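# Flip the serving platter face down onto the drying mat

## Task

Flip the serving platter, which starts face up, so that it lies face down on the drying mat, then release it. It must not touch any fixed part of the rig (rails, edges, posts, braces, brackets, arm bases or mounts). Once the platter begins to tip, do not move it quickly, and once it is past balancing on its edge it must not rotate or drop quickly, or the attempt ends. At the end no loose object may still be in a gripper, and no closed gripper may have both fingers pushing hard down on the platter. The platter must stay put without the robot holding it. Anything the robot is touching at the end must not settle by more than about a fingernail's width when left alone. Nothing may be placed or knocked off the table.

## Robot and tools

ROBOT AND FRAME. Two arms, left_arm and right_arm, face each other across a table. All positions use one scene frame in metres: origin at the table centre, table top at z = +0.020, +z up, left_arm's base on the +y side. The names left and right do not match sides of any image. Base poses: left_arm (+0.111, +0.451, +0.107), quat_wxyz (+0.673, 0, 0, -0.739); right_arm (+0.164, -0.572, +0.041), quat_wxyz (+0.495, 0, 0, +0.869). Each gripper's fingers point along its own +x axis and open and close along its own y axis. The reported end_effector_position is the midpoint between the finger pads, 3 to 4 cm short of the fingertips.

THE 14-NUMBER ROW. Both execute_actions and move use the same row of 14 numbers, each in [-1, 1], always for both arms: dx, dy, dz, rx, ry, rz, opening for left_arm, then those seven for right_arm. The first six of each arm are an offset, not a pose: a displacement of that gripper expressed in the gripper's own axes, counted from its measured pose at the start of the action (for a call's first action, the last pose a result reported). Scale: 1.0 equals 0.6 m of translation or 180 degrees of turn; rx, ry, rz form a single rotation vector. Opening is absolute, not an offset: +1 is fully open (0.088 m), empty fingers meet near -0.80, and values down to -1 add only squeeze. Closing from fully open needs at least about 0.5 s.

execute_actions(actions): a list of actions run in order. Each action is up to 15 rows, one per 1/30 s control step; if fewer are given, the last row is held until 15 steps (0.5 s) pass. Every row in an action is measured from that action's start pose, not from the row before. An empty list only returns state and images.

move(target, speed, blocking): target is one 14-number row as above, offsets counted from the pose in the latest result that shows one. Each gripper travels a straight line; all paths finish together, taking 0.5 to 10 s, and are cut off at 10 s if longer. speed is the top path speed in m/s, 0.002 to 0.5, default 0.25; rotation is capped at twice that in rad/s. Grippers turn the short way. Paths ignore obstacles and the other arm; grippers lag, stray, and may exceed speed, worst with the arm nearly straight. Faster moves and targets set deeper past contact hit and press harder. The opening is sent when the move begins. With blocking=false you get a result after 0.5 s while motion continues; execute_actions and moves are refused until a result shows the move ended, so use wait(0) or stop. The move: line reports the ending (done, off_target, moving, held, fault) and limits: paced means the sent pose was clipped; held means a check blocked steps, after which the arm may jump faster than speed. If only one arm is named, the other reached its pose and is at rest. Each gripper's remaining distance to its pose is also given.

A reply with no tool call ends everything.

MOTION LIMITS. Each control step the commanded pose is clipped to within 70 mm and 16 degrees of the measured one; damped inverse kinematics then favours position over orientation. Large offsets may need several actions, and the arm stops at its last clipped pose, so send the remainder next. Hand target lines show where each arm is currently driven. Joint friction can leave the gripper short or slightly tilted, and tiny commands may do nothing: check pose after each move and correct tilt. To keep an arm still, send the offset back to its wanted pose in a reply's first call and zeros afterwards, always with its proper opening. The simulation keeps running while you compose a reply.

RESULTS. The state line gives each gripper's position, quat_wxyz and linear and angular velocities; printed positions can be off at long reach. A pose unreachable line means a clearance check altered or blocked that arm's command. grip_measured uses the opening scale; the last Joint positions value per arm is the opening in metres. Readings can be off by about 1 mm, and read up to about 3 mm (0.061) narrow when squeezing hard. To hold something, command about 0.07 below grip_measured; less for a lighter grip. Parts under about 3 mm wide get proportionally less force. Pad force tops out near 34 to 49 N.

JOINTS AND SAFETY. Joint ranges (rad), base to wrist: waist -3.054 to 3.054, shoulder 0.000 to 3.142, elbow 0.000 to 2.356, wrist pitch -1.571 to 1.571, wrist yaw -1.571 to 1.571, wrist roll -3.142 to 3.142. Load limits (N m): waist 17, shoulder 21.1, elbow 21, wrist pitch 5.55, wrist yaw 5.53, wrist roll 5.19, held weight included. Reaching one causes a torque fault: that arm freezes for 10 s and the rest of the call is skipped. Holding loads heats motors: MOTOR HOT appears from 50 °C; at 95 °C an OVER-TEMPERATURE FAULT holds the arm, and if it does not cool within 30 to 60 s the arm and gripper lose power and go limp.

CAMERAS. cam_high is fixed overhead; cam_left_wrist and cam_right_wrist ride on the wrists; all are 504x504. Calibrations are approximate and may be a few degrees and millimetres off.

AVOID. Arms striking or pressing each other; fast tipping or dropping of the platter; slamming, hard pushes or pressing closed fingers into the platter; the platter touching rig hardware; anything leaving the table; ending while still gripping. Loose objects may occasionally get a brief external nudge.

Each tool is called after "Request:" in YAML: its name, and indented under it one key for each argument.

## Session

Request:
execute_actions:
  actions: []

Scene clock: 0.00 s.
left_arm: end_effector_position=(-0.1317, +0.3754, +0.2382) grip_measured=+0.988 end_effector_quat_wxyz=(-0.408, +0.625, -0.461, -0.479) end_effector_velocity=(+0.002, -0.000, -0.001) end_effector_angular_velocity=(-0.006, -0.012, +0.004) | right_arm: end_effector_position=(-0.0429, -0.5239, +0.3258) grip_measured=+1.000 end_effector_quat_wxyz=(-0.029, -0.186, +0.068, +0.980) end_effector_velocity=(+0.000, -0.003, +0.003) end_effector_angular_velocity=(-0.007, +0.016, +0.014)
Joint positions: left_arm=[-1.296  1.565  1.237 -1.324 -0.205  1.507  0.087] | right_arm=[ 0.304  0.629  0.858 -0.745 -0.751 -0.215  0.088]
Joint velocities: left_arm=[-0.002  0.002 -0.002 -0.007 -0.007 -0.007 -0.   ] | right_arm=[-0.002 -0.007 -0.002  0.007 -0.022  0.007  0.   ]
Heat: left arm: hottest shoulder 22 °C (+0.0 °C/min); right arm: hottest shoulder 25 °C (+0.0 °C/min).
Hand target (left_arm): -0.132, +0.375, +0.238; -0.408, +0.625, -0.461, -0.479
Hand target (right_arm): -0.043, -0.524, +0.326; -0.029, -0.186, +0.068, +0.980
camera_calibration (this result's frames):
cam_left_wrist: T_world_to_cam=[[0.976717, 0.213299, 0.0229598, 0.057821], [0.17239, -0.84405, 0.5078, 0.25505], [0.127693, -0.492019, -0.861169, 0.476792], [0, 0, 0, 1]] pos_world=[-0.161326, 0.437532, 0.279756]
cam_right_wrist: T_world_to_cam=[[-0.0359282, 0.994459, -0.0987978, 0.560995], [0.666199, -0.0498569, -0.744105, 0.274583], [-0.744908, -0.0925534, -0.660717, 0.211622], [0, 0, 0, 1]] pos_world=[-0.00513253, -0.52461, 0.399566]

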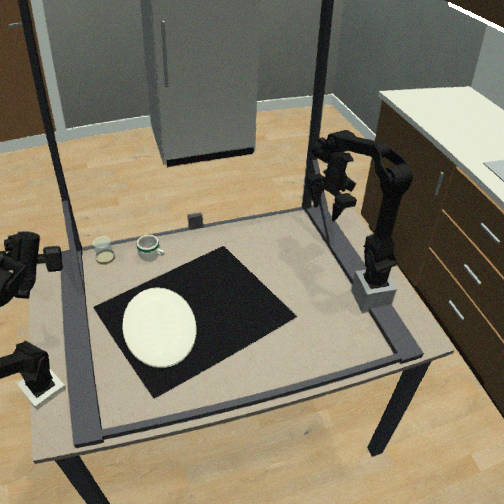

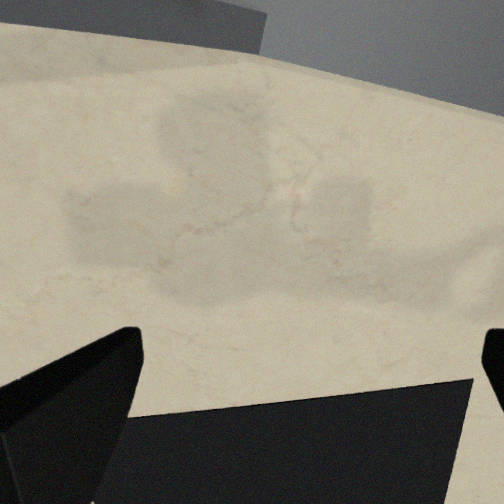

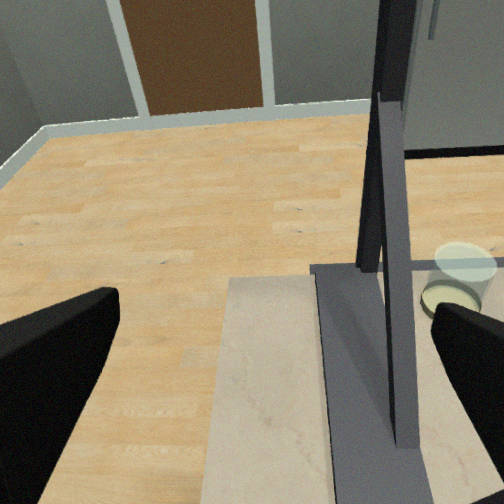

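Request:
move:
  target: [0,0,0,0,0,0,1, -0.142,-0.277,-0.238,0.645,-0.272,-0.421,0.3]

Scene clock: 6.40 s.
left_arm: end_effector_position=(-0.1317, +0.3754, +0.2382) grip_measured=+0.988 end_effector_quat_wxyz=(-0.408, +0.625, -0.461, -0.479) end_effector_velocity=(+0.002, -0.000, +0.000) end_effector_angular_velocity=(-0.007, -0.007, +0.004) | right_arm: end_effector_position=(+0.0843, -0.3719, +0.1969) grip_measured=+0.303 end_effector_quat_wxyz=(+0.642, +0.199, +0.676, +0.301) end_effector_velocity=(+0.001, -0.001, -0.004) end_effector_angular_velocity=(-0.015, -0.019, +0.014)
Joint positions: left_arm=[-1.296  1.565  1.237 -1.324 -0.205  1.507  0.087] | right_arm=[ 0.038  0.76   0.663 -0.796  0.278  1.89   0.054]
Joint velocities: left_arm=[-0.002 -0.002 -0.002 -0.007 -0.007 -0.007  0.   ] | right_arm=[-0.007  0.007 -0.002 -0.007 -0.007 -0.022 -0.   ]
Heat: left arm: hottest shoulder 22 °C (+0.0 °C/min); right arm: hottest wrist pitch 25 °C (+0.0 °C/min).
Hand target (left_arm): -0.132, +0.375, +0.238; -0.408, +0.625, -0.461, -0.479
Hand target (right_arm): +0.083, -0.370, +0.201; +0.639, +0.203, +0.678, +0.300
Off the commanded pose (left_arm): 0.000 m, 0 deg.
Off the commanded pose (right_arm): 0.005 m, 1 deg.
move: done
camera_calibration (this result's frames):
cam_left_wrist: T_world_to_cam=[[0.976717, 0.213299, 0.0229598, 0.057821], [0.17239, -0.84405, 0.5078, 0.25505], [0.127693, -0.492019, -0.861169, 0.476792], [0, 0, 0, 1]] pos_world=[-0.161326, 0.437532, 0.279756]
cam_right_wrist: T_world_to_cam=[[0.161872, -0.739983, -0.652857, -0.15099], [-0.889003, -0.396519, 0.229012, -0.0879669], [-0.428335, 0.543321, -0.722032, 0.457118], [0, 0, 0, 1]] pos_world=[0.142038, -0.394973, 0.251625]

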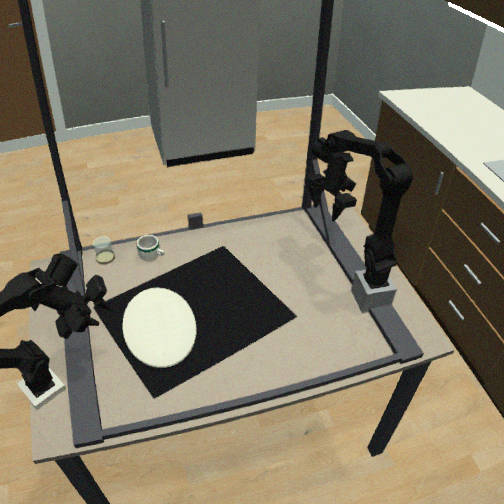

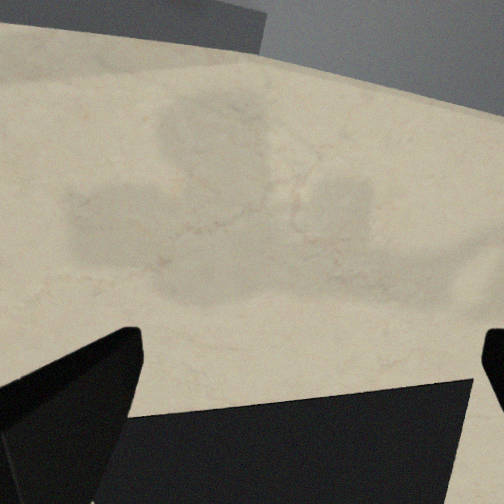

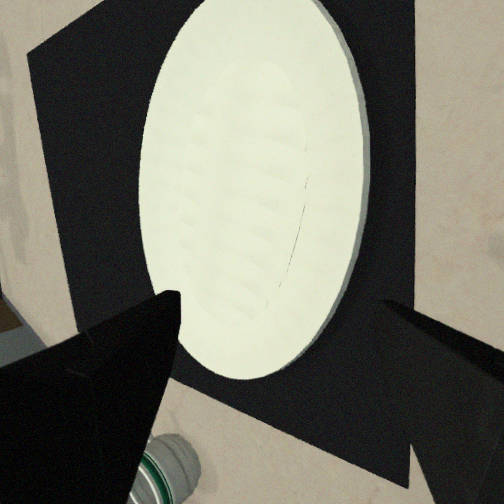

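Request:
move:
  target: [0,0,0,0,0,0,1, 0.148,-0.072,-0.01,0,0,0,0.3]
  speed: 0.12

Request:
zoom_image:
  camera: "cam_high"
  region: [50, 270, 190, 390]

Scene clock: 8.10 s.
left_arm: end_effector_position=(-0.1317, +0.3754, +0.2382) grip_measured=+0.988 end_effector_quat_wxyz=(-0.408, +0.625, -0.461, -0.479) end_effector_velocity=(+0.001, -0.000, +0.001) end_effector_angular_velocity=(-0.006, -0.005, -0.010) | right_arm: end_effector_position=(+0.0729, -0.3444, +0.1078) grip_measured=+0.303 end_effector_quat_wxyz=(+0.639, +0.206, +0.676, +0.304) end_effector_velocity=(+0.002, -0.002, -0.009) end_effector_angular_velocity=(-0.025, -0.014, +0.003)
Joint positions: left_arm=[-1.296  1.565  1.237 -1.324 -0.205  1.507  0.087] | right_arm=[ 0.005  0.963  0.357 -0.263  0.259  1.864  0.054]
Joint velocities: left_arm=[-0.002 -0.002  0.002 -0.007 -0.007  0.007 -0.   ] | right_arm=[-0.007  0.022 -0.012  0.007 -0.007 -0.007 -0.   ]
Heat: left arm: hottest shoulder 22 °C (+0.0 °C/min); right arm: hottest wrist pitch 25 °C (+0.0 °C/min).
Hand target (left_arm): -0.132, +0.375, +0.238; -0.408, +0.625, -0.461, -0.479
Hand target (right_arm): +0.074, -0.347, +0.102; +0.642, +0.199, +0.676, +0.301
Off the commanded pose (left_arm): 0.000 m, 0 deg.
Off the commanded pose (right_arm): 0.007 m, 1 deg.
move: done
camera_calibration (this result's frames):
cam_left_wrist: T_world_to_cam=[[0.976717, 0.213299, 0.0229598, 0.057821], [0.17239, -0.84405, 0.5078, 0.25505], [0.127693, -0.492019, -0.861169, 0.476792], [0, 0, 0, 1]] pos_world=[-0.161326, 0.437532, 0.279756]
cam_right_wrist: T_world_to_cam=[[0.155068, -0.731174, -0.664333, -0.182213], [-0.888309, -0.397449, 0.23009, -0.0672762], [-0.432275, 0.554453, -0.71114, 0.375968], [0, 0, 0, 1]] pos_world=[0.131015, -0.368424, 0.161796]

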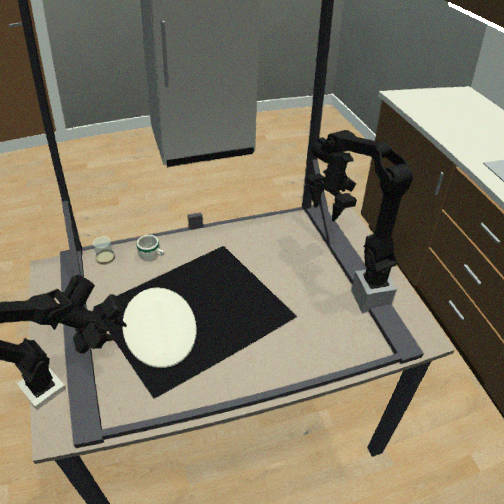

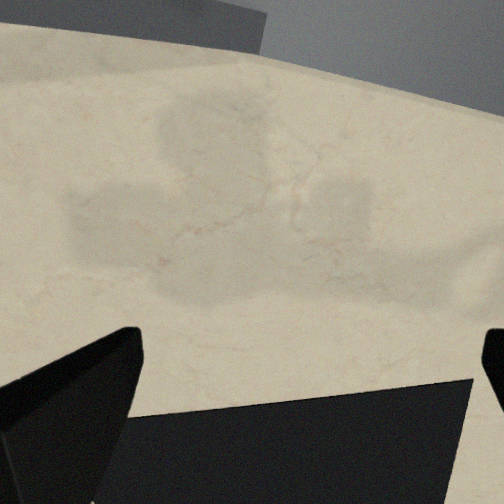

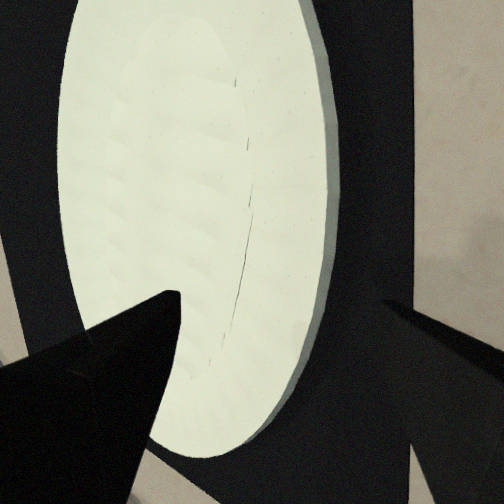

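Region (50, 270, 190, 390) of cam_high's 504x504 image, scaled by 3.600, with more detail than that image has; it fills the top 432 rows of this view, and the rest is white.

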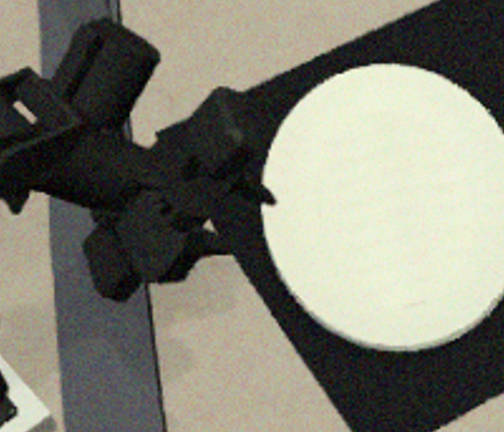

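Request:
move:
  target: [0,0,0,0,0,0,1, 0.062,-0.012,0,0,0,0,0.3]
  speed: 0.05

Request:
zoom_image:
  camera: "cam_high"
  region: [50, 270, 190, 390]

Scene clock: 9.47 s.
left_arm: end_effector_position=(-0.1317, +0.3754, +0.2382) grip_measured=+0.988 end_effector_quat_wxyz=(-0.408, +0.625, -0.461, -0.479) end_effector_velocity=(-0.001, +0.002, +0.001) end_effector_angular_velocity=(+0.002, +0.017, +0.020) | right_arm: end_effector_position=(+0.0679, -0.3221, +0.0811) grip_measured=+0.303 end_effector_quat_wxyz=(+0.635, +0.212, +0.676, +0.308) end_effector_velocity=(+0.000, +0.001, -0.001) end_effector_angular_velocity=(-0.004, -0.001, +0.003)
Joint positions: left_arm=[-1.296  1.565  1.237 -1.324 -0.205  1.507  0.087] | right_arm=[-0.036  1.176  0.316  0.013  0.235  1.834  0.054]
Joint velocities: left_arm=[-0.002 -0.007 -0.002  0.007  0.007 -0.022 -0.   ] | right_arm=[-0.007  0.012  0.002  0.007 -0.007 -0.007  0.   ]
Heat: left arm: hottest shoulder 22 °C (+0.0 °C/min); right arm: hottest wrist pitch 25 °C (+0.0 °C/min).
Hand target (left_arm): -0.132, +0.375, +0.238; -0.408, +0.625, -0.461, -0.479
Hand target (right_arm): +0.070, -0.325, +0.076; +0.638, +0.205, +0.677, +0.304
Off the commanded pose (left_arm): 0.000 m, 0 deg.
Off the commanded pose (right_arm): 0.007 m, 1 deg.
move: done
camera_calibration (this result's frames):
cam_left_wrist: T_world_to_cam=[[0.976717, 0.213299, 0.0229598, 0.057821], [0.17239, -0.84405, 0.5078, 0.25505], [0.127693, -0.492019, -0.861169, 0.476792], [0, 0, 0, 1]] pos_world=[-0.161326, 0.437532, 0.279756]
cam_right_wrist: T_world_to_cam=[[0.14857, -0.722294, -0.67544, -0.178643], [-0.887604, -0.398531, 0.230939, -0.0571908], [-0.435989, 0.565212, -0.70032, 0.345324], [0, 0, 0, 1]] pos_world=[0.126336, -0.347006, 0.134382]

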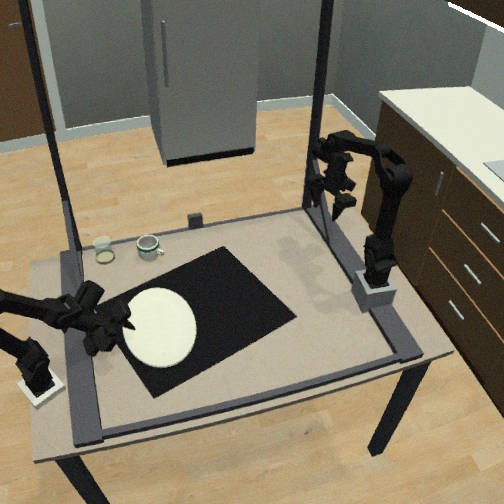

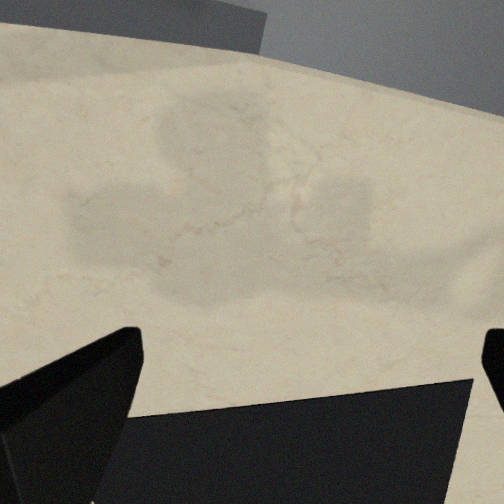

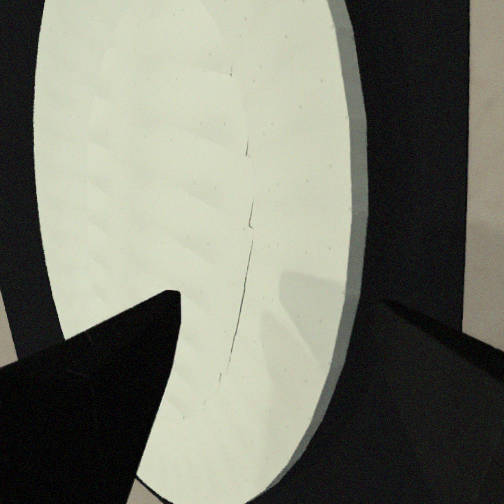

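Region (50, 270, 190, 390) of cam_high's 504x504 image, scaled by 3.600, with more detail than that image has; it fills the top 432 rows of this view, and the rest is white.

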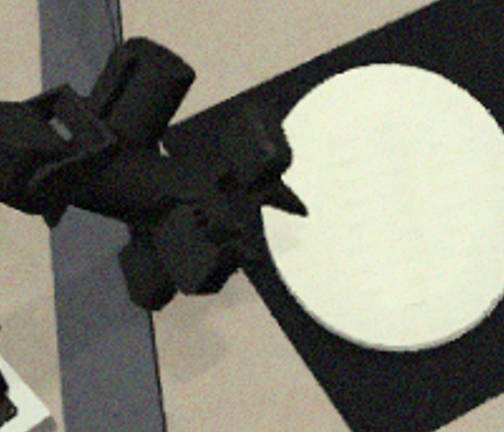

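Request:
move:
  target: [0,0,0,0,0,0,1, 0.048,0.034,0,0,0,0,0.3]
  speed: 0.04

Scene clock: 10.83 s.
left_arm: end_effector_position=(-0.1317, +0.3754, +0.2382) grip_measured=+0.988 end_effector_quat_wxyz=(-0.408, +0.625, -0.461, -0.479) end_effector_velocity=(+0.002, -0.000, -0.001) end_effector_angular_velocity=(-0.006, -0.012, +0.004) | right_arm: end_effector_position=(+0.0658, -0.3019, +0.0689) grip_measured=+0.303 end_effector_quat_wxyz=(+0.641, +0.199, +0.676, +0.303) end_effector_velocity=(-0.001, -0.003, -0.003) end_effector_angular_velocity=(-0.016, -0.005, +0.028)
Joint positions: left_arm=[-1.296  1.565  1.237 -1.324 -0.205  1.507  0.087] | right_arm=[-0.081  1.337  0.367  0.103  0.201  1.793  0.054]
Joint velocities: left_arm=[-0.002  0.002 -0.002 -0.007 -0.007 -0.007 -0.   ] | right_arm=[-0.002  0.002 -0.002 -0.007 -0.022 -0.022  0.   ]
Heat: left arm: hottest shoulder 22 °C (+0.0 °C/min); right arm: hottest wrist pitch 25 °C (+0.0 °C/min).
Hand target (left_arm): -0.132, +0.375, +0.238; -0.408, +0.625, -0.461, -0.479
Hand target (right_arm): +0.063, -0.289, +0.075; +0.635, +0.212, +0.676, +0.307
Off the commanded pose (left_arm): 0.000 m, 0 deg.
Off the commanded pose (right_arm): 0.015 m, 2 deg.
move: off_target (right_arm)
camera_calibration (this result's frames):
cam_left_wrist: T_world_to_cam=[[0.976717, 0.213299, 0.0229598, 0.057821], [0.17239, -0.84405, 0.5078, 0.25505], [0.127693, -0.492019, -0.861169, 0.476792], [0, 0, 0, 1]] pos_world=[-0.161326, 0.437532, 0.279756]
cam_right_wrist: T_world_to_cam=[[0.163417, -0.738104, -0.654597, -0.179138], [-0.88777, -0.399423, 0.22875, -0.0482476], [-0.430302, 0.54375, -0.720539, 0.318908], [0, 0, 0, 1]] pos_world=[0.123668, -0.324899, 0.123559]

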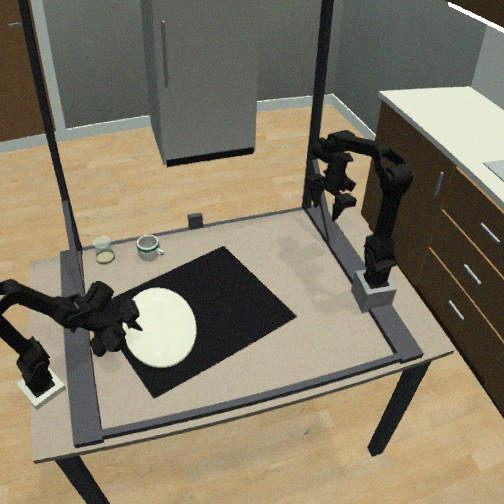

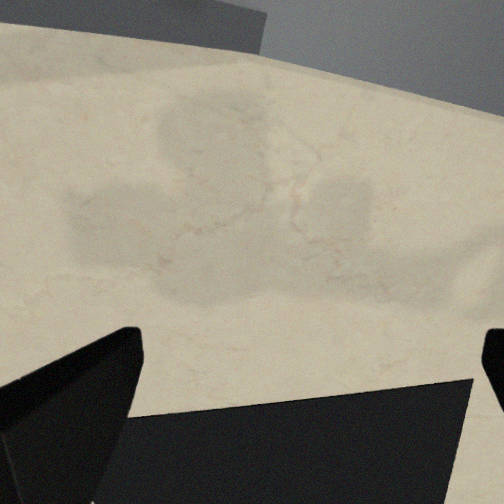

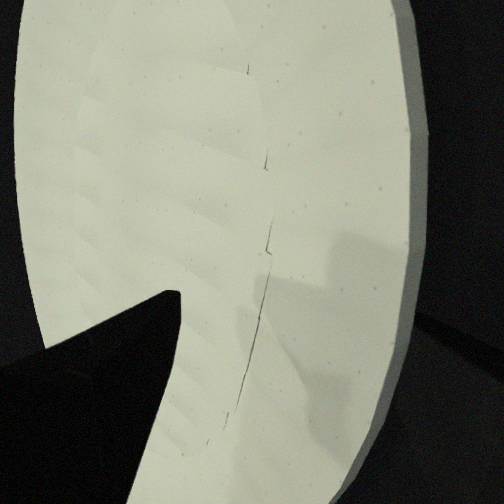

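Under the rim. Close and lift as before.

Request:
move:
  target: [0,0,0,0,0,0,1, 0,0,0,0,0,0,-1]

Request:
move:
  target: [0,0,0,0,0,0,1, -0.065,0.06,0,0,0,0.08,-1]
  speed: 0.04

Scene clock: 11.67 s.
left_arm: end_effector_position=(-0.1317, +0.3754, +0.2382) grip_measured=+0.988 end_effector_quat_wxyz=(-0.408, +0.625, -0.461, -0.479) end_effector_velocity=(+0.005, +0.000, +0.001) end_effector_angular_velocity=(-0.004, -0.022, +0.004) | right_arm: end_effector_position=(+0.0673, -0.3080, +0.0643) grip_measured=-0.396 end_effector_quat_wxyz=(+0.645, +0.190, +0.677, +0.299) end_effector_velocity=(+0.000, -0.004, -0.003) end_effector_angular_velocity=(-0.022, -0.009, +0.013)
Joint positions: left_arm=[-1.296  1.565  1.237 -1.324 -0.205  1.507  0.087] | right_arm=[-0.076  1.33   0.354  0.089  0.201  1.794  0.02 ]
Joint velocities: left_arm=[-0.002 -0.002 -0.002 -0.022 -0.007 -0.007 -0.   ] | right_arm=[ 0.002 -0.002 -0.002 -0.022 -0.007 -0.007 -0.   ]
Heat: left arm: hottest shoulder 22 °C (+0.0 °C/min); right arm: hottest wrist pitch 25 °C (+0.0 °C/min).
Hand target (left_arm): -0.132, +0.375, +0.238; -0.408, +0.625, -0.461, -0.479
Hand target (right_arm): +0.066, -0.302, +0.069; +0.641, +0.199, +0.676, +0.303
Off the commanded pose (left_arm): 0.000 m, 0 deg.
Off the commanded pose (right_arm): 0.008 m, 1 deg.
move: done
camera_calibration (this result's frames):
cam_left_wrist: T_world_to_cam=[[0.976717, 0.213299, 0.0229598, 0.057821], [0.17239, -0.84405, 0.5078, 0.25505], [0.127693, -0.492019, -0.861169, 0.476792], [0, 0, 0, 1]] pos_world=[-0.161326, 0.437532, 0.279756]
cam_right_wrist: T_world_to_cam=[[0.172421, -0.749594, -0.639046, -0.192032], [-0.888111, -0.398918, 0.228306, -0.0480566], [-0.426064, 0.528179, -0.734504, 0.31541], [0, 0, 0, 1]] pos_world=[0.124816, -0.32971, 0.119925]

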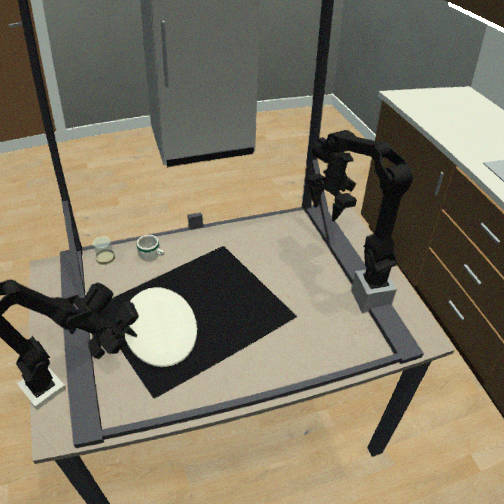

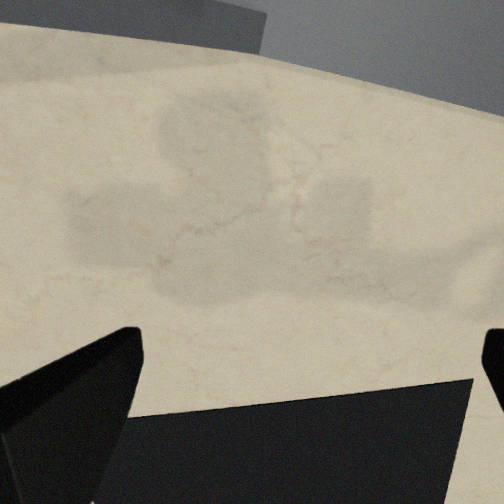

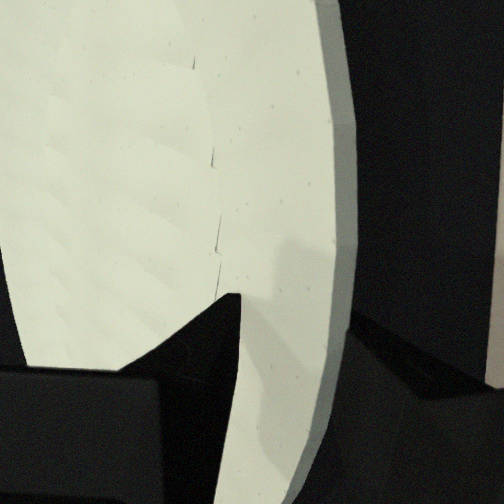

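Scene clock: 15.03 s.
left_arm: end_effector_position=(-0.1317, +0.3754, +0.2382) grip_measured=+0.988 end_effector_quat_wxyz=(-0.408, +0.625, -0.461, -0.479) end_effector_velocity=(+0.003, -0.001, -0.000) end_effector_angular_velocity=(-0.020, -0.015, -0.002) | right_arm: end_effector_position=(+0.0677, -0.3060, +0.1115) grip_measured=-0.700 end_effector_quat_wxyz=(+0.609, +0.267, +0.650, +0.368) end_effector_velocity=(+0.002, -0.004, -0.004) end_effector_angular_velocity=(-0.014, +0.004, -0.001)
Joint positions: left_arm=[-1.296  1.565  1.237 -1.324 -0.205  1.507  0.087] | right_arm=[-0.04   1.105  0.29   0.149  0.278  1.77   0.005]
Joint velocities: left_arm=[-0.007 -0.002 -0.007 -0.007 -0.022 -0.007  0.   ] | right_arm=[-0.002 -0.007 -0.012 -0.007 -0.007  0.007  0.   ]
Heat: left arm: hottest shoulder 23 °C (+4.0 °C/min); right arm: hottest wrist pitch 26 °C (+4.0 °C/min).
Hand target (left_arm): -0.132, +0.375, +0.238; -0.408, +0.625, -0.461, -0.479
Hand target (right_arm): +0.067, -0.306, +0.117; +0.603, +0.274, +0.648, +0.377
Off the commanded pose (left_arm): 0.000 m, 0 deg.
Off the commanded pose (right_arm): 0.006 m, 1 deg.
move: done
camera_calibration (this result's frames):
cam_left_wrist: T_world_to_cam=[[0.976717, 0.213299, 0.0229598, 0.057821], [0.17239, -0.84405, 0.5078, 0.25505], [0.127693, -0.492019, -0.861169, 0.476792], [0, 0, 0, 1]] pos_world=[-0.161326, 0.437532, 0.279756]
cam_right_wrist: T_world_to_cam=[[0.144692, -0.588734, -0.795271, -0.0919527], [-0.882435, -0.440378, 0.165458, -0.0637315], [-0.44763, 0.677835, -0.583238, 0.379585], [0, 0, 0, 1]] pos_world=[0.12698, -0.339497, 0.158806]

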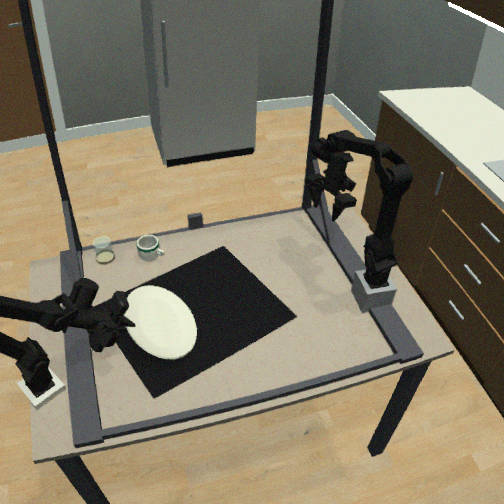

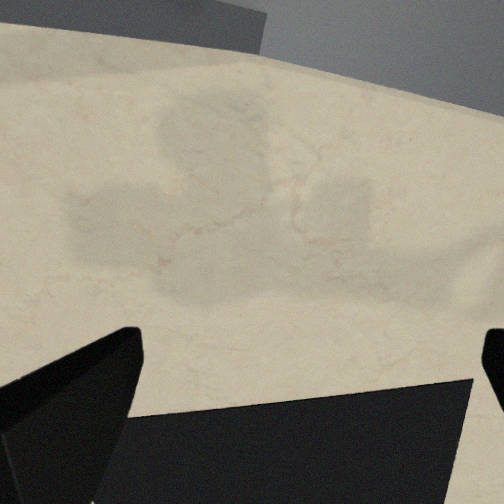

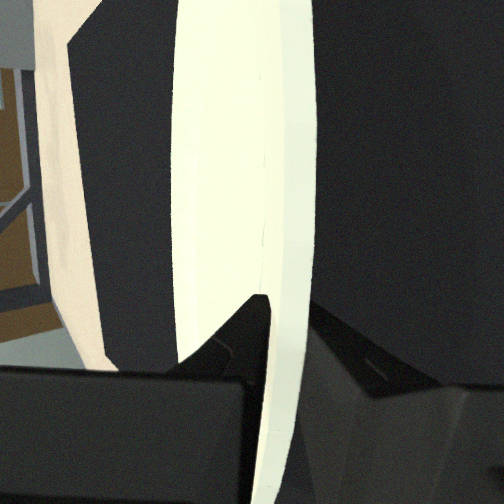

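Request:
move:
  target: [0,0,0,0,0,0,1, -0.025,0.125,0,0,0,-0.11,-1]
  speed: 0.04

Request:
move:
  target: [0,0,0,0,0,0,1, -0.045,0.125,0,0,0,-0.1,-1]
  speed: 0.04

Scene clock: 19.93 s.
left_arm: end_effector_position=(-0.1317, +0.3754, +0.2382) grip_measured=+0.988 end_effector_quat_wxyz=(-0.408, +0.625, -0.461, -0.479) end_effector_velocity=(+0.003, +0.000, -0.001) end_effector_angular_velocity=(-0.008, -0.009, +0.018) | right_arm: end_effector_position=(+0.0632, -0.2762, +0.1736) grip_measured=-0.700 end_effector_quat_wxyz=(+0.666, +0.149, +0.686, +0.254) end_effector_velocity=(+0.000, -0.003, -0.001) end_effector_angular_velocity=(-0.031, +0.003, +0.011)
Joint positions: left_arm=[-1.296  1.565  1.237 -1.324 -0.205  1.507  0.087] | right_arm=[-0.135  1.294  0.889 -0.605  0.147  1.772  0.005]
Joint velocities: left_arm=[-0.002 -0.002 -0.007 -0.007 -0.007 -0.022 -0.   ] | right_arm=[-0.007  0.007  0.017 -0.037 -0.022 -0.007 -0.   ]
Heat: left arm: hottest shoulder 23 °C (+3.0 °C/min); right arm: hottest wrist pitch 26 °C (+3.0 °C/min).
Hand target (left_arm): -0.132, +0.375, +0.238; -0.408, +0.625, -0.461, -0.479
Hand target (right_arm): +0.062, -0.274, +0.181; +0.662, +0.151, +0.687, +0.259
Off the commanded pose (left_arm): 0.000 m, 0 deg.
Off the commanded pose (right_arm): 0.008 m, 1 deg.
move: done
camera_calibration (this result's frames):
cam_left_wrist: T_world_to_cam=[[0.976717, 0.213299, 0.0229598, 0.057821], [0.17239, -0.84405, 0.5078, 0.25505], [0.127693, -0.492019, -0.861169, 0.476792], [0, 0, 0, 1]] pos_world=[-0.161326, 0.437532, 0.279756]
cam_right_wrist: T_world_to_cam=[[0.178548, -0.825963, -0.534702, -0.137321], [-0.897753, -0.359165, 0.25503, -0.0570312], [-0.402691, 0.434495, -0.805639, 0.362184], [0, 0, 0, 1]] pos_world=[0.119167, -0.291273, 0.232909]

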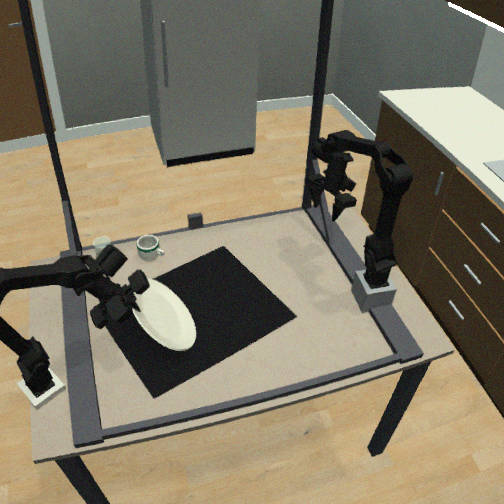

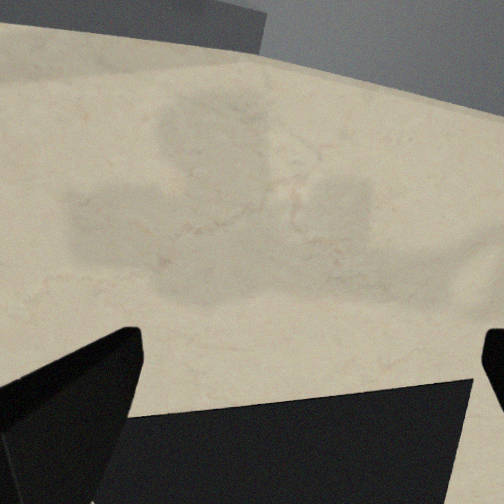

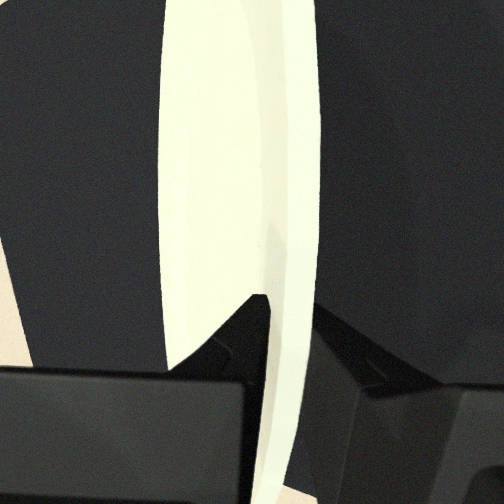

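Scene clock: 24.13 s.
left_arm: end_effector_position=(-0.1317, +0.3754, +0.2382) grip_measured=+0.988 end_effector_quat_wxyz=(-0.408, +0.625, -0.461, -0.479) end_effector_velocity=(+0.006, -0.001, +0.001) end_effector_angular_velocity=(-0.004, -0.022, +0.009) | right_arm: end_effector_position=(+0.0558, -0.2302, +0.2272) grip_measured=-0.700 end_effector_quat_wxyz=(+0.701, +0.033, +0.698, +0.139) end_effector_velocity=(-0.001, +0.001, +0.001) end_effector_angular_velocity=(-0.014, +0.004, -0.008)
Joint positions: left_arm=[-1.296  1.565  1.237 -1.324 -0.205  1.507  0.087] | right_arm=[-0.2    1.714  1.608 -1.229  0.066  1.746  0.005]
Joint velocities: left_arm=[ 0.002 -0.002 -0.002 -0.022 -0.007 -0.007 -0.   ] | right_arm=[-0.002  0.017  0.027 -0.022 -0.007  0.007 -0.   ]
Heat: left arm: hottest shoulder 23 °C (+2.5 °C/min); right arm: hottest shoulder 25 °C (+0.0 °C/min).
Hand target (left_arm): -0.132, +0.375, +0.238; -0.408, +0.625, -0.461, -0.479
Hand target (right_arm): +0.055, -0.229, +0.238; +0.697, +0.039, +0.700, +0.147
Off the commanded pose (left_arm): 0.000 m, 0 deg.
Off the commanded pose (right_arm): 0.010 m, 1 deg.
move: off_target (right_arm)
camera_calibration (this result's frames):
cam_left_wrist: T_world_to_cam=[[0.976717, 0.213299, 0.0229598, 0.057821], [0.17239, -0.84405, 0.5078, 0.25505], [0.127693, -0.492019, -0.861169, 0.476792], [0, 0, 0, 1]] pos_world=[-0.161326, 0.437532, 0.279756]
cam_right_wrist: T_world_to_cam=[[0.192263, -0.954574, -0.227646, -0.169418], [-0.916638, -0.257526, 0.305704, -0.047895], [-0.350442, 0.149893, -0.924512, 0.340967], [0, 0, 0, 1]] pos_world=[0.10816, -0.225165, 0.291302]

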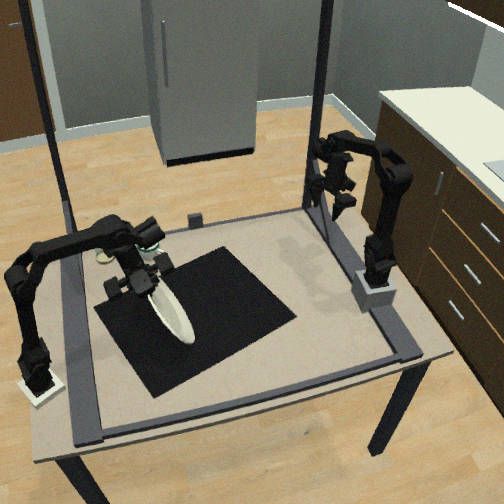

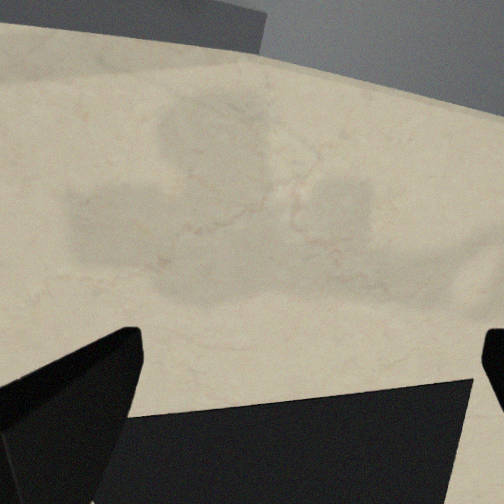

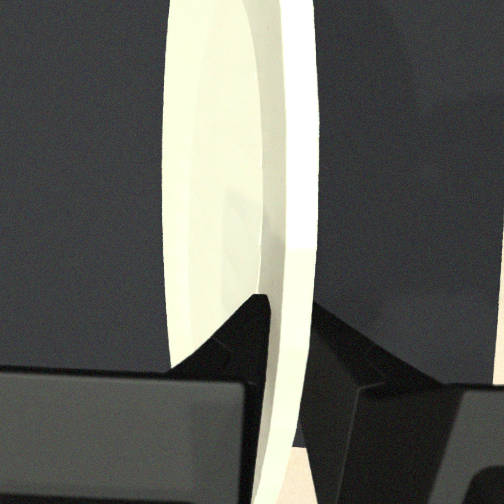

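Request:
move:
  target: [0,0,0,0,0,0,1, -0.105,0.06,0,0,0,0.025,-1]
  speed: 0.04

Scene clock: 26.47 s.
left_arm: end_effector_position=(-0.1317, +0.3754, +0.2382) grip_measured=+0.988 end_effector_quat_wxyz=(-0.408, +0.625, -0.461, -0.479) end_effector_velocity=(+0.003, +0.001, -0.001) end_effector_angular_velocity=(-0.006, -0.012, -0.001) | right_arm: end_effector_position=(+0.0521, -0.2165, +0.2748) grip_measured=-0.703 end_effector_quat_wxyz=(+0.704, +0.033, +0.696, +0.141) end_effector_velocity=(-0.000, +0.001, -0.006) end_effector_angular_velocity=(-0.023, -0.006, +0.021)
Joint positions: left_arm=[-1.296  1.565  1.237 -1.324 -0.205  1.507  0.087] | right_arm=[-0.2    1.82   1.93  -1.445  0.073  1.743  0.005]
Joint velocities: left_arm=[-0.007 -0.002 -0.007 -0.007 -0.007 -0.007 -0.   ] | right_arm=[-0.002  0.017  0.002 -0.007 -0.007 -0.022 -0.   ]
Heat: left arm: hottest shoulder 23 °C (+2.3 °C/min); right arm: hottest shoulder 26 °C (+2.3 °C/min).
Hand target (left_arm): -0.132, +0.375, +0.238; -0.408, +0.625, -0.461, -0.479
Hand target (right_arm): +0.052, -0.212, +0.297; +0.695, +0.061, +0.697, +0.166
Off the commanded pose (left_arm): 0.000 m, 0 deg.
Off the commanded pose (right_arm): 0.023 m, 4 deg.
move: off_target (right_arm)
camera_calibration (this result's frames):
cam_left_wrist: T_world_to_cam=[[0.976717, 0.213299, 0.0229598, 0.057821], [0.17239, -0.84405, 0.5078, 0.25505], [0.127693, -0.492019, -0.861169, 0.476792], [0, 0, 0, 1]] pos_world=[-0.161326, 0.437532, 0.279756]
cam_right_wrist: T_world_to_cam=[[0.195545, -0.953742, -0.22834, -0.144578], [-0.918221, -0.259831, 0.29893, -0.0608964], [-0.344432, 0.151212, -0.926554, 0.382157], [0, 0, 0, 1]] pos_world=[0.103982, -0.211499, 0.33928]

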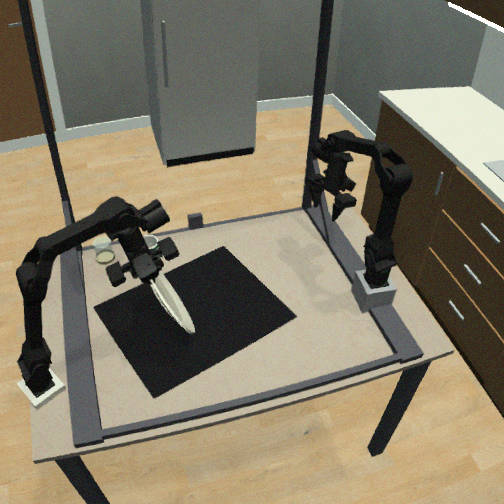

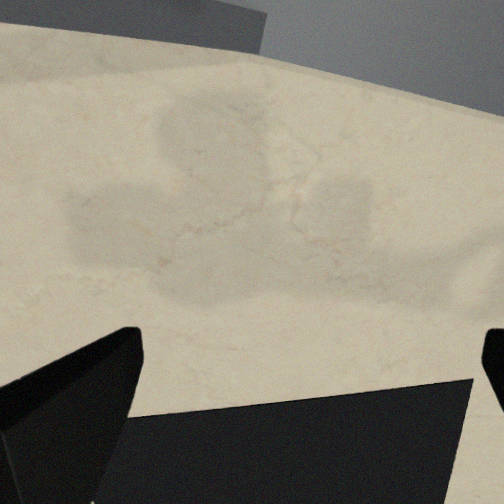

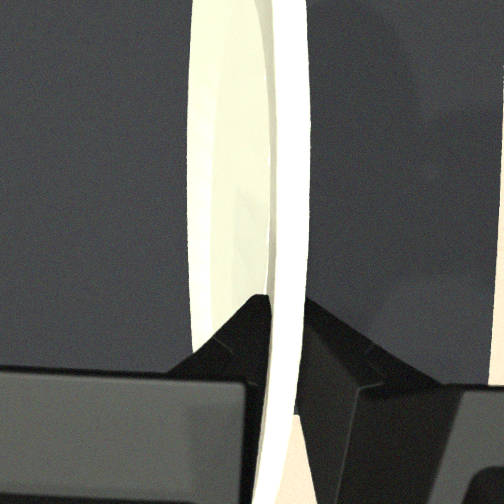

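Request:
move:
  target: [0,0,0,0,0,0,1, -0.09,0.035,0,-0.06,0,0.03,-1]
  speed: 0.05

Request:
move:
  target: [0,0,0,0,0,0,1, -0.05,0.01,0,-0.47,0,0,-1]
  speed: 0.14

Request:
move:
  target: [0,0,0,0,0,0,1, -0.04,0,0,-0.47,0,0,-1]
  speed: 0.14

Scene clock: 29.10 s.
left_arm: end_effector_position=(-0.1317, +0.3754, +0.2382) grip_measured=+0.988 end_effector_quat_wxyz=(-0.408, +0.625, -0.461, -0.479) end_effector_velocity=(+0.002, +0.002, -0.001) end_effector_angular_velocity=(+0.009, -0.009, +0.005) | right_arm: end_effector_position=(+0.0498, -0.2098, +0.3103) grip_measured=-0.703 end_effector_quat_wxyz=(+0.701, -0.020, +0.679, +0.219) end_effector_velocity=(-0.001, -0.003, -0.002) end_effector_angular_velocity=(-0.018, +0.010, +0.025)
Joint positions: left_arm=[-1.296  1.565  1.237 -1.324 -0.205  1.507  0.087] | right_arm=[-0.199  1.884  2.16  -1.572  0.076  1.552  0.005]
Joint velocities: left_arm=[-0.002  0.002 -0.002 -0.007  0.007 -0.007 -0.   ] | right_arm=[-0.002 -0.002 -0.007 -0.007 -0.022 -0.022 -0.   ]
Heat: left arm: hottest shoulder 23 °C (+2.1 °C/min); right arm: hottest shoulder 27 °C (+4.1 °C/min).
Hand target (left_arm): -0.132, +0.375, +0.238; -0.408, +0.625, -0.461, -0.479
Hand target (right_arm): +0.050, -0.210, +0.332; +0.694, +0.005, +0.677, +0.244
Off the commanded pose (left_arm): 0.000 m, 0 deg.
Off the commanded pose (right_arm): 0.022 m, 3 deg.
joint sent to its limit (right arm) — the command would take joint 4 (wrist pitch) past its lower limit, so that joint was sent only as far as its limit.
move: off_target (right_arm)
camera_calibration (this result's frames):
cam_left_wrist: T_world_to_cam=[[0.976717, 0.213299, 0.0229598, 0.057821], [0.17239, -0.84405, 0.5078, 0.25505], [0.127693, -0.492019, -0.861169, 0.476792], [0, 0, 0, 1]] pos_world=[-0.161326, 0.437532, 0.279756]
cam_right_wrist: T_world_to_cam=[[0.375469, -0.891161, -0.254667, -0.117314], [-0.865063, -0.435588, 0.248856, -0.0958006], [-0.332701, 0.126866, -0.93446, 0.410005], [0, 0, 0, 1]] pos_world=[0.0975833, -0.198291, 0.377098]

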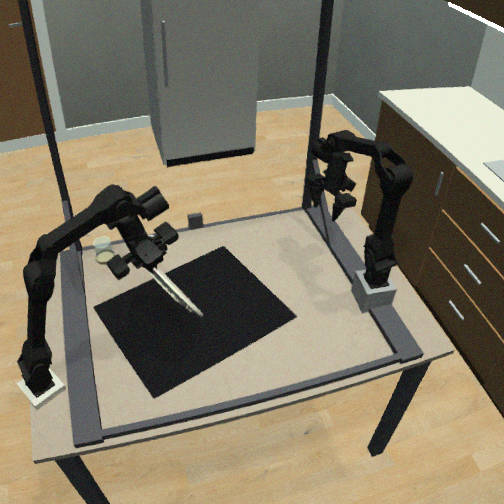

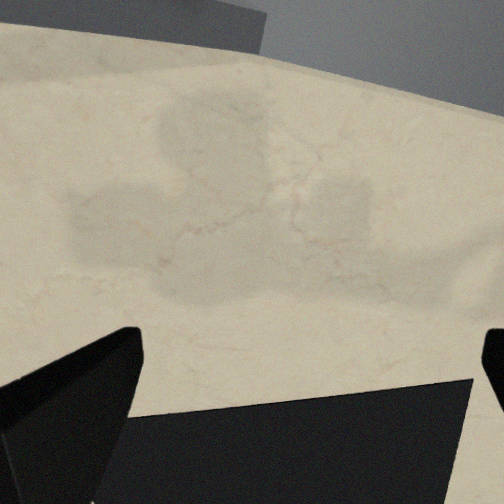

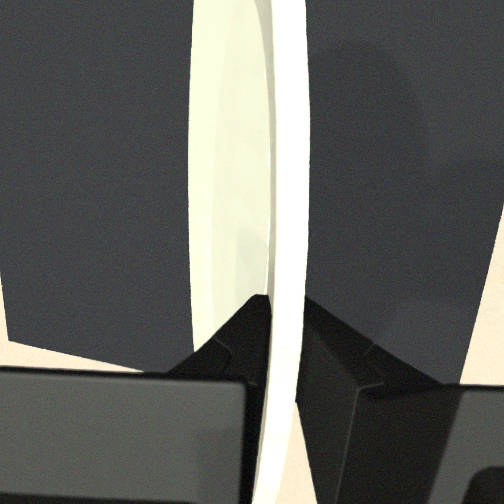

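Scene clock: 34.73 s.
left_arm: end_effector_position=(-0.1317, +0.3754, +0.2382) grip_measured=+0.988 end_effector_quat_wxyz=(-0.408, +0.625, -0.461, -0.479) end_effector_velocity=(+0.006, -0.002, +0.001) end_effector_angular_velocity=(-0.018, -0.024, +0.003) | right_arm: end_effector_position=(+0.0476, -0.2086, +0.3096) grip_measured=-0.703 end_effector_quat_wxyz=(+0.504, -0.486, +0.354, +0.619) end_effector_velocity=(-0.001, +0.001, -0.003) end_effector_angular_velocity=(-0.009, +0.013, +0.020)
Joint positions: left_arm=[-1.296  1.565  1.237 -1.324 -0.205  1.507  0.087] | right_arm=[-0.194  1.891  2.166 -1.572  0.076  0.08   0.005]
Joint velocities: left_arm=[-0.002 -0.002 -0.002 -0.022 -0.022 -0.007 -0.   ] | right_arm=[-0.007  0.002 -0.007  0.007 -0.022 -0.022 -0.   ]
Heat: left arm: hottest shoulder 23 °C (+1.7 °C/min); right arm: hottest shoulder 30 °C (+8.6 °C/min).
Hand target (left_arm): -0.132, +0.375, +0.238; -0.408, +0.625, -0.461, -0.479
Hand target (right_arm): +0.049, -0.214, +0.339; +0.519, -0.456, +0.333, +0.642
Off the commanded pose (left_arm): 0.000 m, 0 deg.
Off the commanded pose (right_arm): 0.031 m, 0 deg.
joint sent to its limit (right arm) — the command would take joint 4 (wrist pitch) past its lower limit, so that joint was sent only as far as its limit.
move: off_target (right_arm)
camera_calibration (this result's frames):
cam_left_wrist: T_world_to_cam=[[0.976717, 0.213299, 0.0229598, 0.057821], [0.17239, -0.84405, 0.5078, 0.25505], [0.127693, -0.492019, -0.861169, 0.476792], [0, 0, 0, 1]] pos_world=[-0.161326, 0.437532, 0.279756]
cam_right_wrist: T_world_to_cam=[[0.957981, 0.276779, 0.0752767, -0.0018447], [0.271347, -0.95956, 0.0749415, -0.206612], [0.0929747, -0.0513665, -0.994343, 0.369555], [0, 0, 0, 1]] pos_world=[0.0234715, -0.178764, 0.383087]

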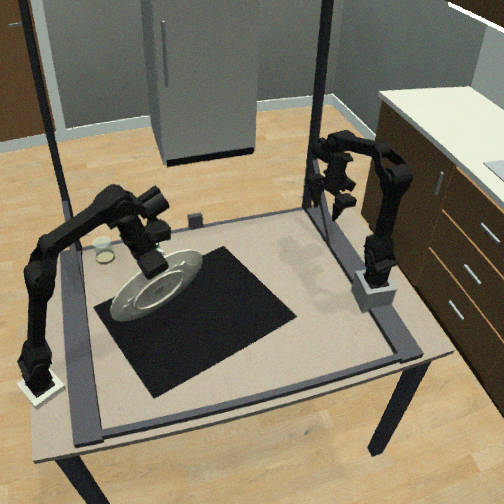

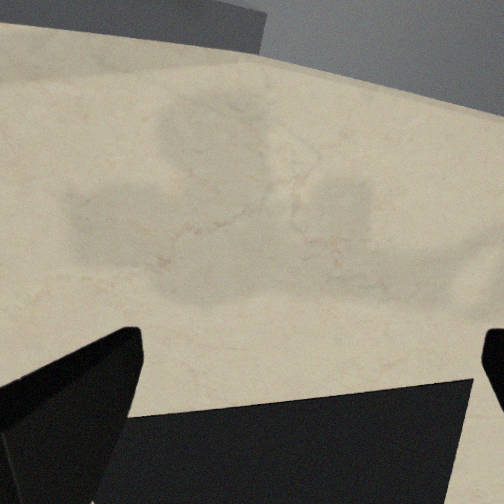

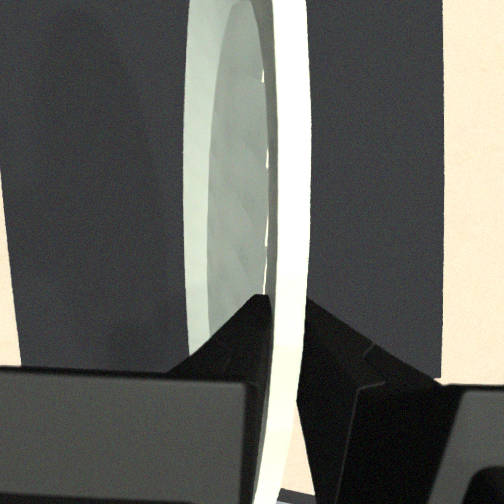

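Scene clock: 40.37 s.
left_arm: end_effector_position=(-0.1317, +0.3754, +0.2382) grip_measured=+0.988 end_effector_quat_wxyz=(-0.408, +0.625, -0.461, -0.479) end_effector_velocity=(+0.002, +0.002, -0.000) end_effector_angular_velocity=(+0.008, -0.005, +0.005) | right_arm: end_effector_position=(+0.0468, -0.2102, +0.3069) grip_measured=-0.703 end_effector_quat_wxyz=(+0.044, -0.699, -0.150, +0.697) end_effector_velocity=(+0.000, -0.001, -0.002) end_effector_angular_velocity=(-0.013, -0.003, +0.021)
Joint positions: left_arm=[-1.296  1.565  1.237 -1.324 -0.205  1.507  0.087] | right_arm=[-0.191  1.889  2.155 -1.572  0.074 -1.39   0.005]
Joint velocities: left_arm=[-0.002 -0.002 -0.002 -0.007  0.007 -0.007 -0.   ] | right_arm=[-0.002  0.002 -0.002 -0.007 -0.007 -0.022  0.   ]
Heat: left arm: hottest shoulder 24 °C (+3.0 °C/min); right arm: hottest shoulder 33 °C (+11.9 °C/min).
Hand target (left_arm): -0.132, +0.375, +0.238; -0.408, +0.625, -0.461, -0.479
Hand target (right_arm): +0.049, -0.216, +0.332; -0.068, +0.690, +0.177, -0.699
Off the commanded pose (left_arm): 0.000 m, 0 deg.
Off the commanded pose (right_arm): 0.026 m, 1 deg.
joint sent to its limit (right arm) — the command would take joint 4 (wrist pitch) past its lower limit, so that joint was sent only as far as its limit.
move: off_target (right_arm)
camera_calibration (this result's frames):
cam_left_wrist: T_world_to_cam=[[0.976717, 0.213299, 0.0229598, 0.057821], [0.17239, -0.84405, 0.5078, 0.25505], [0.127693, -0.492019, -0.861169, 0.476792], [0, 0, 0, 1]] pos_world=[-0.161326, 0.437532, 0.279756]
cam_right_wrist: T_world_to_cam=[[-0.191976, 0.9404, 0.280702, 0.129844], [0.927558, 0.080429, 0.36492, -0.108777], [0.320594, 0.330423, -0.887716, 0.403698], [0, 0, 0, 1]] pos_world=[-0.00359883, -0.246748, 0.361617]

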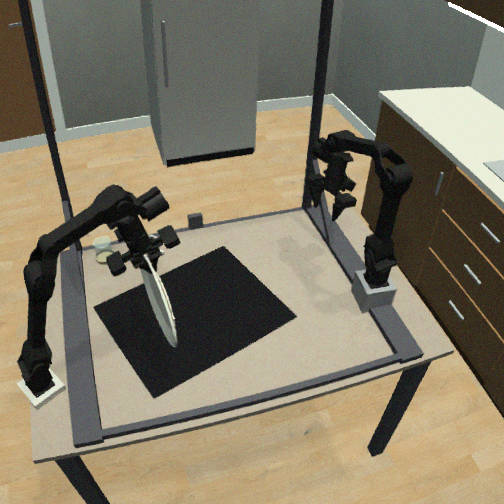

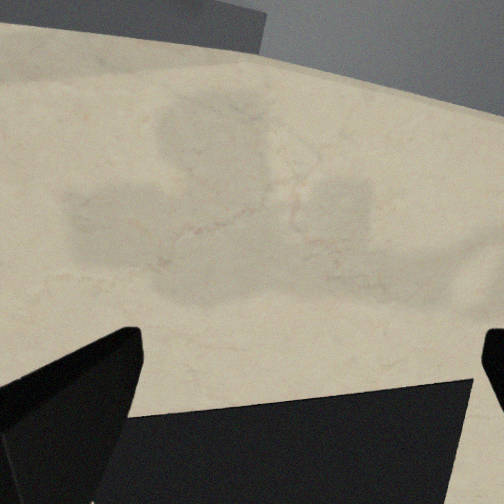

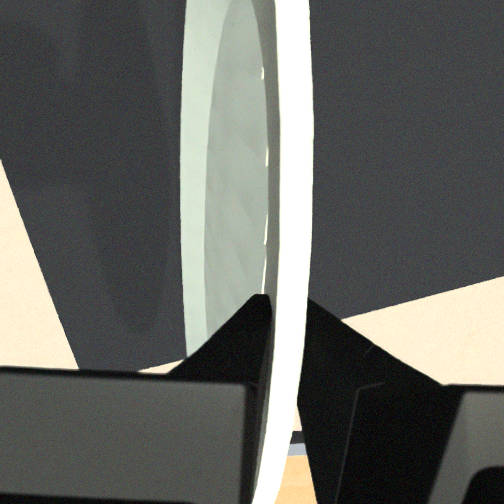

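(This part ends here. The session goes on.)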